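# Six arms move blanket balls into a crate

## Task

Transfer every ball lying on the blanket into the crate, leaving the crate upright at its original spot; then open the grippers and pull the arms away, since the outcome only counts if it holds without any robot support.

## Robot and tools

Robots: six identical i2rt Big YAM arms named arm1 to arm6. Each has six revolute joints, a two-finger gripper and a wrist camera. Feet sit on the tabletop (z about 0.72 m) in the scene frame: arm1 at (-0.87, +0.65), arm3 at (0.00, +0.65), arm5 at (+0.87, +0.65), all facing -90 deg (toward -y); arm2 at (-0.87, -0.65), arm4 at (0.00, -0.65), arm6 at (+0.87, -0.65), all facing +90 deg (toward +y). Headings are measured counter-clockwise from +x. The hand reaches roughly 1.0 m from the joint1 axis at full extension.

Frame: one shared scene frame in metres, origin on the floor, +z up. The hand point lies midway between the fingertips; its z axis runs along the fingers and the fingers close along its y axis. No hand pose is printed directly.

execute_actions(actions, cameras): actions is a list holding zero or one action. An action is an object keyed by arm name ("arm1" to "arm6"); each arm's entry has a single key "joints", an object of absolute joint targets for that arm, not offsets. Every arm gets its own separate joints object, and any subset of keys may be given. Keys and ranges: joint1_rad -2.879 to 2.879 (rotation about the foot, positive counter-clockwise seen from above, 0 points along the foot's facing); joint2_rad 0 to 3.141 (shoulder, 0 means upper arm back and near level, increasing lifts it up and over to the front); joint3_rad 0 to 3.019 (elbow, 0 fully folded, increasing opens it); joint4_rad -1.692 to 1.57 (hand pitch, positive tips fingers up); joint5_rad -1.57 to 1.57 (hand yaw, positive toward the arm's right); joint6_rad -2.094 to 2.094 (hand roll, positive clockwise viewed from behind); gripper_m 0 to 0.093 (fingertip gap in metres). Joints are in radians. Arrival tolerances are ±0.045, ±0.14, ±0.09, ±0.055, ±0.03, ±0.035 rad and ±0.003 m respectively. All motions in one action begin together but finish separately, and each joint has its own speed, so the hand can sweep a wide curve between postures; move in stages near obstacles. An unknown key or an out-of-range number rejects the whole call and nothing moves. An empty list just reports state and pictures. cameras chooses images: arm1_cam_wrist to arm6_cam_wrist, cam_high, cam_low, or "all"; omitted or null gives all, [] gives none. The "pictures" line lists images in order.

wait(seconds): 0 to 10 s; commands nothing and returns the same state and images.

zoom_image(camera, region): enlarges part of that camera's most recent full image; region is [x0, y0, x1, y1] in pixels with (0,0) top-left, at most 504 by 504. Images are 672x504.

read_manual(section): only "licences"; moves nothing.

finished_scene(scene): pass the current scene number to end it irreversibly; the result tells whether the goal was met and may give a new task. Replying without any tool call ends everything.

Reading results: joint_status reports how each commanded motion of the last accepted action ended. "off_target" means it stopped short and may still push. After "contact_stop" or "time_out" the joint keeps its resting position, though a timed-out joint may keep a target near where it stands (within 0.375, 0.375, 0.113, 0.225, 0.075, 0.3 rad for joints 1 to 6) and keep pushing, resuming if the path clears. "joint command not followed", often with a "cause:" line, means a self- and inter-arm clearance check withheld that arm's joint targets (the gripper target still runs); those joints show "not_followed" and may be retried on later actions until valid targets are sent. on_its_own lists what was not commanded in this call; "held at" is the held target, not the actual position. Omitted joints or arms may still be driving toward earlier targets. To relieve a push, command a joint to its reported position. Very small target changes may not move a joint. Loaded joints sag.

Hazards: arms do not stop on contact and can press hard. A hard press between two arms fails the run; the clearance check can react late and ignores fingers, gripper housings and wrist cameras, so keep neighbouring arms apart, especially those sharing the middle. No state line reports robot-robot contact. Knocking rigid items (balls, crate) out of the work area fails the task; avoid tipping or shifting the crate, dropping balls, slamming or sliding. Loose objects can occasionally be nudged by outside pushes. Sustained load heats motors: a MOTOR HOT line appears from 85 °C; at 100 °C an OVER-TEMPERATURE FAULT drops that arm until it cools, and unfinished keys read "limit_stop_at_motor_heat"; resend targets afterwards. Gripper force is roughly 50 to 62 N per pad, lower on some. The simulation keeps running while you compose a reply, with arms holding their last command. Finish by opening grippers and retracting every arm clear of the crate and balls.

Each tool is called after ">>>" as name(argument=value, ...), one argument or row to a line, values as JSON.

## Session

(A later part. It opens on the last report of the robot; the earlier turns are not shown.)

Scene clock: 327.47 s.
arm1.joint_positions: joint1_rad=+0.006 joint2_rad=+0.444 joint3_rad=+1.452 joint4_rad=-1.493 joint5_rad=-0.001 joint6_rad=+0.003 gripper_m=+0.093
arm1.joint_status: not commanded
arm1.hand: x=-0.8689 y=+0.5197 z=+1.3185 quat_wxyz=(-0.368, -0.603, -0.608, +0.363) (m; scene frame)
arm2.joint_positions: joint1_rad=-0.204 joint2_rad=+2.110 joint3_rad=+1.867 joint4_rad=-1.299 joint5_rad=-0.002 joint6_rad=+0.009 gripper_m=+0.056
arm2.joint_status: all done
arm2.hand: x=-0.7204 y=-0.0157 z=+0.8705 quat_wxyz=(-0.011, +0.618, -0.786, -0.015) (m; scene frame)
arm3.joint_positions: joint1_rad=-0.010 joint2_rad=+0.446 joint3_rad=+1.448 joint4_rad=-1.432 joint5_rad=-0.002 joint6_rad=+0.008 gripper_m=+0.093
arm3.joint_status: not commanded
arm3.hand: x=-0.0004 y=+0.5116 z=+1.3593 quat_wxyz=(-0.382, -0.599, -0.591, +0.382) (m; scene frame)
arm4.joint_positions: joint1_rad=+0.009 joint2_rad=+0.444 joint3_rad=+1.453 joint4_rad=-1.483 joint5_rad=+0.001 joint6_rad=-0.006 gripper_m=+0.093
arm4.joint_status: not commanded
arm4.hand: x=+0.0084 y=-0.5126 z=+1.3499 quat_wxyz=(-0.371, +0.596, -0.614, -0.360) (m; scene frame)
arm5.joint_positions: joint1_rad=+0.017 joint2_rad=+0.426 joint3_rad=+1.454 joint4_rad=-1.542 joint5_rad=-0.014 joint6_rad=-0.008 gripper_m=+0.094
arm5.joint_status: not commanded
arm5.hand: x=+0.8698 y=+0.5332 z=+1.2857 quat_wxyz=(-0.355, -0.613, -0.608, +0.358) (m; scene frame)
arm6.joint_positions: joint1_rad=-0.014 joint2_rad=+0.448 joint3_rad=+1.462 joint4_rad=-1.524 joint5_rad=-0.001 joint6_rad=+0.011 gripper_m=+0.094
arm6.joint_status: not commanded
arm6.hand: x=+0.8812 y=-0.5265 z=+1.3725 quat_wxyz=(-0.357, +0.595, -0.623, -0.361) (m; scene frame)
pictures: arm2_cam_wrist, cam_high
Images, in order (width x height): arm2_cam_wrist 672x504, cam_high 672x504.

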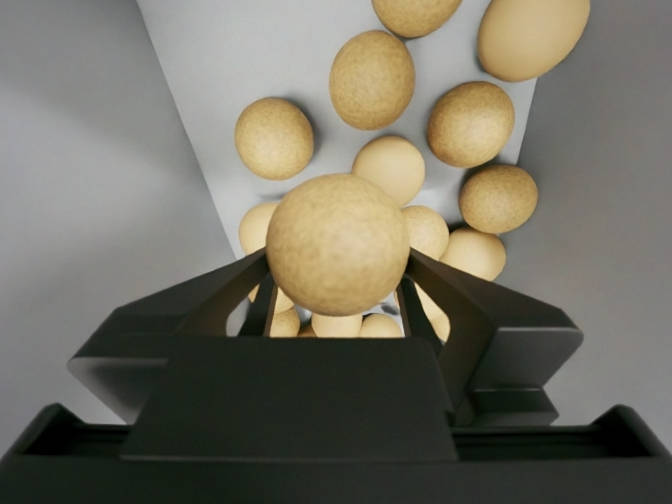

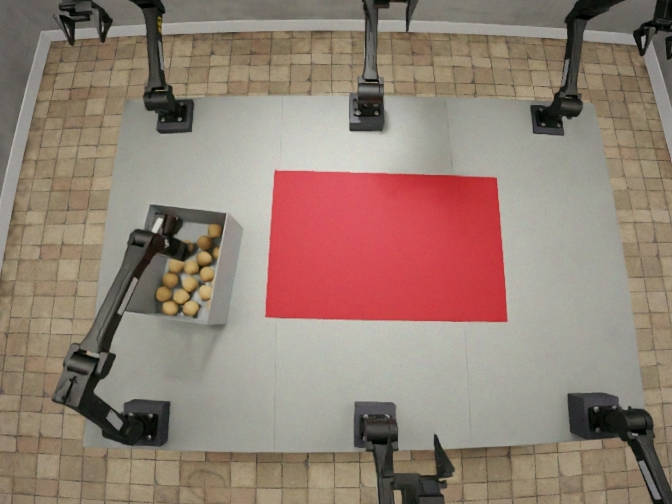

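Release.

>>> execute_actions(
  actions=[
    {"arm2":{"joints":{"gripper_m":0.075}}},
  ],
  cameras=[],
)

>>> execute_actions(
  actions=[
    {"arm2":{"joints":{"joint2_rad":1.87,"joint3_rad":2.05,"joint4_rad":-1.45}}},
  ],
  cameras=[],
)

>>> execute_actions(
  actions=[
    {"arm2":{"joints":{"joint2_rad":1.5,"joint3_rad":1.7,"joint4_rad":-1.5}}},
  ],
  cameras=[],
)

>>> execute_actions(
  actions=[
    {"arm2":{"joints":{"joint1_rad":0,"joint2_rad":0.45,"joint3_rad":1.45,"joint4_rad":-1.5,"gripper_m":0.093}}},
  ],
  cameras=["cam_high","cam_low"],
)

Scene clock: 328.63 s.
arm1.joint_positions: joint1_rad=+0.006 joint2_rad=+0.444 joint3_rad=+1.452 joint4_rad=-1.493 joint5_rad=-0.001 joint6_rad=+0.003 gripper_m=+0.093
arm1.joint_status: not commanded
arm1.hand: x=-0.8689 y=+0.5197 z=+1.3185 quat_wxyz=(-0.368, -0.603, -0.608, +0.363) (m; scene frame)
arm2.joint_positions: joint1_rad=-0.204 joint2_rad=+2.110 joint3_rad=+1.867 joint4_rad=-1.299 joint5_rad=-0.002 joint6_rad=+0.009 gripper_m=+0.075
arm2.joint_status: all done
arm2.hand: x=-0.7204 y=-0.0157 z=+0.8705 quat_wxyz=(-0.011, +0.618, -0.786, -0.015) (m; scene frame)
arm3.joint_positions: joint1_rad=-0.010 joint2_rad=+0.446 joint3_rad=+1.448 joint4_rad=-1.432 joint5_rad=-0.002 joint6_rad=+0.008 gripper_m=+0.093
arm3.joint_status: not commanded
arm3.hand: x=-0.0004 y=+0.5116 z=+1.3593 quat_wxyz=(-0.382, -0.599, -0.591, +0.382) (m; scene frame)
arm4.joint_positions: joint1_rad=+0.009 joint2_rad=+0.444 joint3_rad=+1.453 joint4_rad=-1.483 joint5_rad=+0.001 joint6_rad=-0.006 gripper_m=+0.093
arm4.joint_status: not commanded
arm4.hand: x=+0.0084 y=-0.5126 z=+1.3499 quat_wxyz=(-0.371, +0.596, -0.614, -0.360) (m; scene frame)
arm5.joint_positions: joint1_rad=+0.017 joint2_rad=+0.426 joint3_rad=+1.454 joint4_rad=-1.542 joint5_rad=-0.014 joint6_rad=-0.008 gripper_m=+0.094
arm5.joint_status: not commanded
arm5.hand: x=+0.8698 y=+0.5332 z=+1.2857 quat_wxyz=(-0.355, -0.613, -0.608, +0.358) (m; scene frame)
arm6.joint_positions: joint1_rad=-0.014 joint2_rad=+0.448 joint3_rad=+1.462 joint4_rad=-1.524 joint5_rad=-0.001 joint6_rad=+0.011 gripper_m=+0.094
arm6.joint_status: not commanded
arm6.hand: x=+0.8812 y=-0.5265 z=+1.3725 quat_wxyz=(-0.357, +0.595, -0.623, -0.361) (m; scene frame)
pictures: none
No camera images: the call's "cameras" was empty. Leave "cameras" out to get every camera's image.

Scene clock: 330.17 s.
arm1.joint_positions: joint1_rad=+0.006 joint2_rad=+0.444 joint3_rad=+1.452 joint4_rad=-1.493 joint5_rad=-0.001 joint6_rad=+0.003 gripper_m=+0.093
arm1.joint_status: not commanded
arm1.hand: x=-0.8689 y=+0.5197 z=+1.3185 quat_wxyz=(-0.368, -0.603, -0.608, +0.363) (m; scene frame)
arm2.joint_positions: joint1_rad=-0.204 joint2_rad=+1.873 joint3_rad=+2.042 joint4_rad=-1.440 joint5_rad=-0.002 joint6_rad=+0.009 gripper_m=+0.075
arm2.joint_status: all done
arm2.hand: x=-0.7200 y=-0.0211 z=+1.0887 quat_wxyz=(-0.116, +0.610, -0.777, -0.099) (m; scene frame)
arm3.joint_positions: joint1_rad=-0.010 joint2_rad=+0.446 joint3_rad=+1.448 joint4_rad=-1.432 joint5_rad=-0.002 joint6_rad=+0.008 gripper_m=+0.093
arm3.joint_status: not commanded
arm3.hand: x=-0.0004 y=+0.5116 z=+1.3593 quat_wxyz=(-0.382, -0.599, -0.591, +0.382) (m; scene frame)
arm4.joint_positions: joint1_rad=+0.009 joint2_rad=+0.444 joint3_rad=+1.453 joint4_rad=-1.483 joint5_rad=+0.001 joint6_rad=-0.006 gripper_m=+0.093
arm4.joint_status: not commanded
arm4.hand: x=+0.0084 y=-0.5126 z=+1.3499 quat_wxyz=(-0.371, +0.596, -0.614, -0.360) (m; scene frame)
arm5.joint_positions: joint1_rad=+0.017 joint2_rad=+0.426 joint3_rad=+1.454 joint4_rad=-1.542 joint5_rad=-0.014 joint6_rad=-0.008 gripper_m=+0.094
arm5.joint_status: not commanded
arm5.hand: x=+0.8698 y=+0.5332 z=+1.2857 quat_wxyz=(-0.355, -0.613, -0.608, +0.358) (m; scene frame)
arm6.joint_positions: joint1_rad=-0.014 joint2_rad=+0.448 joint3_rad=+1.462 joint4_rad=-1.524 joint5_rad=-0.001 joint6_rad=+0.011 gripper_m=+0.094
arm6.joint_status: not commanded
arm6.hand: x=+0.8812 y=-0.5265 z=+1.3725 quat_wxyz=(-0.357, +0.595, -0.623, -0.361) (m; scene frame)
pictures: none
No camera images: the call's "cameras" was empty. Leave "cameras" out to get every camera's image.

Scene clock: 331.60 s.
arm1.joint_positions: joint1_rad=+0.006 joint2_rad=+0.444 joint3_rad=+1.452 joint4_rad=-1.493 joint5_rad=-0.001 joint6_rad=+0.003 gripper_m=+0.093
arm1.joint_status: not commanded
arm1.hand: x=-0.8689 y=+0.5197 z=+1.3185 quat_wxyz=(-0.368, -0.603, -0.608, +0.363) (m; scene frame)
arm2.joint_positions: joint1_rad=-0.204 joint2_rad=+1.496 joint3_rad=+1.698 joint4_rad=-1.493 joint5_rad=-0.002 joint6_rad=+0.009 gripper_m=+0.075
arm2.joint_status: all done
arm2.hand: x=-0.7529 y=-0.1629 z=+1.1405 quat_wxyz=(-0.109, +0.611, -0.778, -0.093) (m; scene frame)
arm3.joint_positions: joint1_rad=-0.010 joint2_rad=+0.446 joint3_rad=+1.448 joint4_rad=-1.432 joint5_rad=-0.002 joint6_rad=+0.008 gripper_m=+0.093
arm3.joint_status: not commanded
arm3.hand: x=-0.0004 y=+0.5116 z=+1.3593 quat_wxyz=(-0.382, -0.599, -0.591, +0.382) (m; scene frame)
arm4.joint_positions: joint1_rad=+0.009 joint2_rad=+0.444 joint3_rad=+1.453 joint4_rad=-1.483 joint5_rad=+0.001 joint6_rad=-0.006 gripper_m=+0.093
arm4.joint_status: not commanded
arm4.hand: x=+0.0084 y=-0.5126 z=+1.3499 quat_wxyz=(-0.371, +0.596, -0.614, -0.360) (m; scene frame)
arm5.joint_positions: joint1_rad=+0.017 joint2_rad=+0.426 joint3_rad=+1.454 joint4_rad=-1.542 joint5_rad=-0.014 joint6_rad=-0.008 gripper_m=+0.094
arm5.joint_status: not commanded
arm5.hand: x=+0.8698 y=+0.5332 z=+1.2857 quat_wxyz=(-0.355, -0.613, -0.608, +0.358) (m; scene frame)
arm6.joint_positions: joint1_rad=-0.014 joint2_rad=+0.448 joint3_rad=+1.462 joint4_rad=-1.524 joint5_rad=-0.001 joint6_rad=+0.011 gripper_m=+0.094
arm6.joint_status: not commanded
arm6.hand: x=+0.8812 y=-0.5265 z=+1.3725 quat_wxyz=(-0.357, +0.595, -0.623, -0.361) (m; scene frame)
pictures: none
No camera images: the call's "cameras" was empty. Leave "cameras" out to get every camera's image.

Scene clock: 333.30 s.
arm1.joint_positions: joint1_rad=+0.006 joint2_rad=+0.444 joint3_rad=+1.452 joint4_rad=-1.493 joint5_rad=-0.001 joint6_rad=+0.003 gripper_m=+0.093
arm1.joint_status: not commanded
arm1.hand: x=-0.8689 y=+0.5197 z=+1.3185 quat_wxyz=(-0.368, -0.603, -0.608, +0.363) (m; scene frame)
arm2.joint_positions: joint1_rad=+0.010 joint2_rad=+0.446 joint3_rad=+1.450 joint4_rad=-1.493 joint5_rad=-0.001 joint6_rad=+0.009 gripper_m=+0.093
arm2.joint_status: all done
arm2.hand: x=-0.8645 y=-0.5231 z=+1.3463 quat_wxyz=(-0.366, +0.596, -0.613, -0.367) (m; scene frame)
arm3.joint_positions: joint1_rad=-0.010 joint2_rad=+0.446 joint3_rad=+1.448 joint4_rad=-1.432 joint5_rad=-0.002 joint6_rad=+0.008 gripper_m=+0.093
arm3.joint_status: not commanded
arm3.hand: x=-0.0004 y=+0.5116 z=+1.3593 quat_wxyz=(-0.382, -0.599, -0.591, +0.382) (m; scene frame)
arm4.joint_positions: joint1_rad=+0.009 joint2_rad=+0.444 joint3_rad=+1.453 joint4_rad=-1.483 joint5_rad=+0.001 joint6_rad=-0.006 gripper_m=+0.093
arm4.joint_status: not commanded
arm4.hand: x=+0.0084 y=-0.5126 z=+1.3499 quat_wxyz=(-0.371, +0.596, -0.614, -0.360) (m; scene frame)
arm5.joint_positions: joint1_rad=+0.017 joint2_rad=+0.426 joint3_rad=+1.454 joint4_rad=-1.542 joint5_rad=-0.014 joint6_rad=-0.008 gripper_m=+0.094
arm5.joint_status: not commanded
arm5.hand: x=+0.8698 y=+0.5332 z=+1.2857 quat_wxyz=(-0.355, -0.613, -0.608, +0.358) (m; scene frame)
arm6.joint_positions: joint1_rad=-0.014 joint2_rad=+0.448 joint3_rad=+1.462 joint4_rad=-1.524 joint5_rad=-0.001 joint6_rad=+0.011 gripper_m=+0.094
arm6.joint_status: not commanded
arm6.hand: x=+0.8812 y=-0.5265 z=+1.3725 quat_wxyz=(-0.357, +0.595, -0.623, -0.361) (m; scene frame)
pictures: cam_high, cam_low
Images, in order (width x height): cam_high 672x504, cam_low 672x504.

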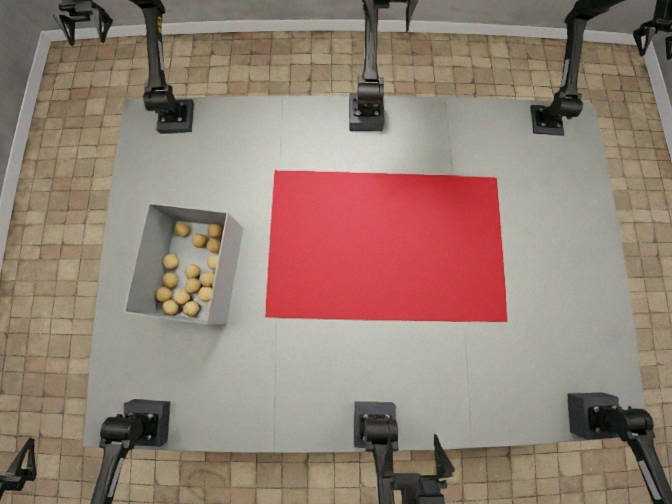

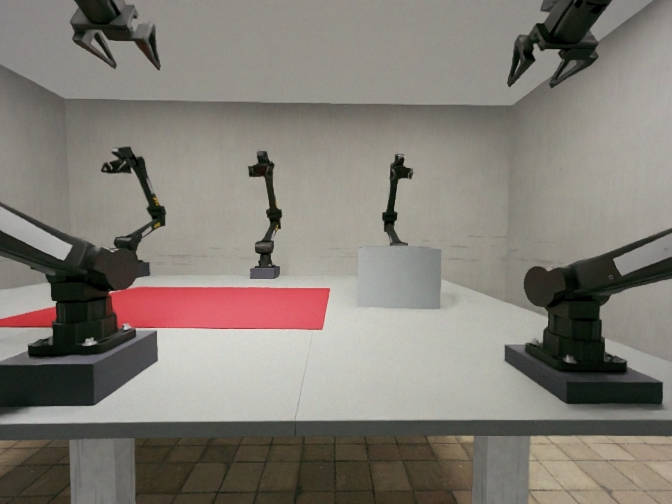

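>>> finished_scene(
  scene=1,
)

The scene is finished: the task was done.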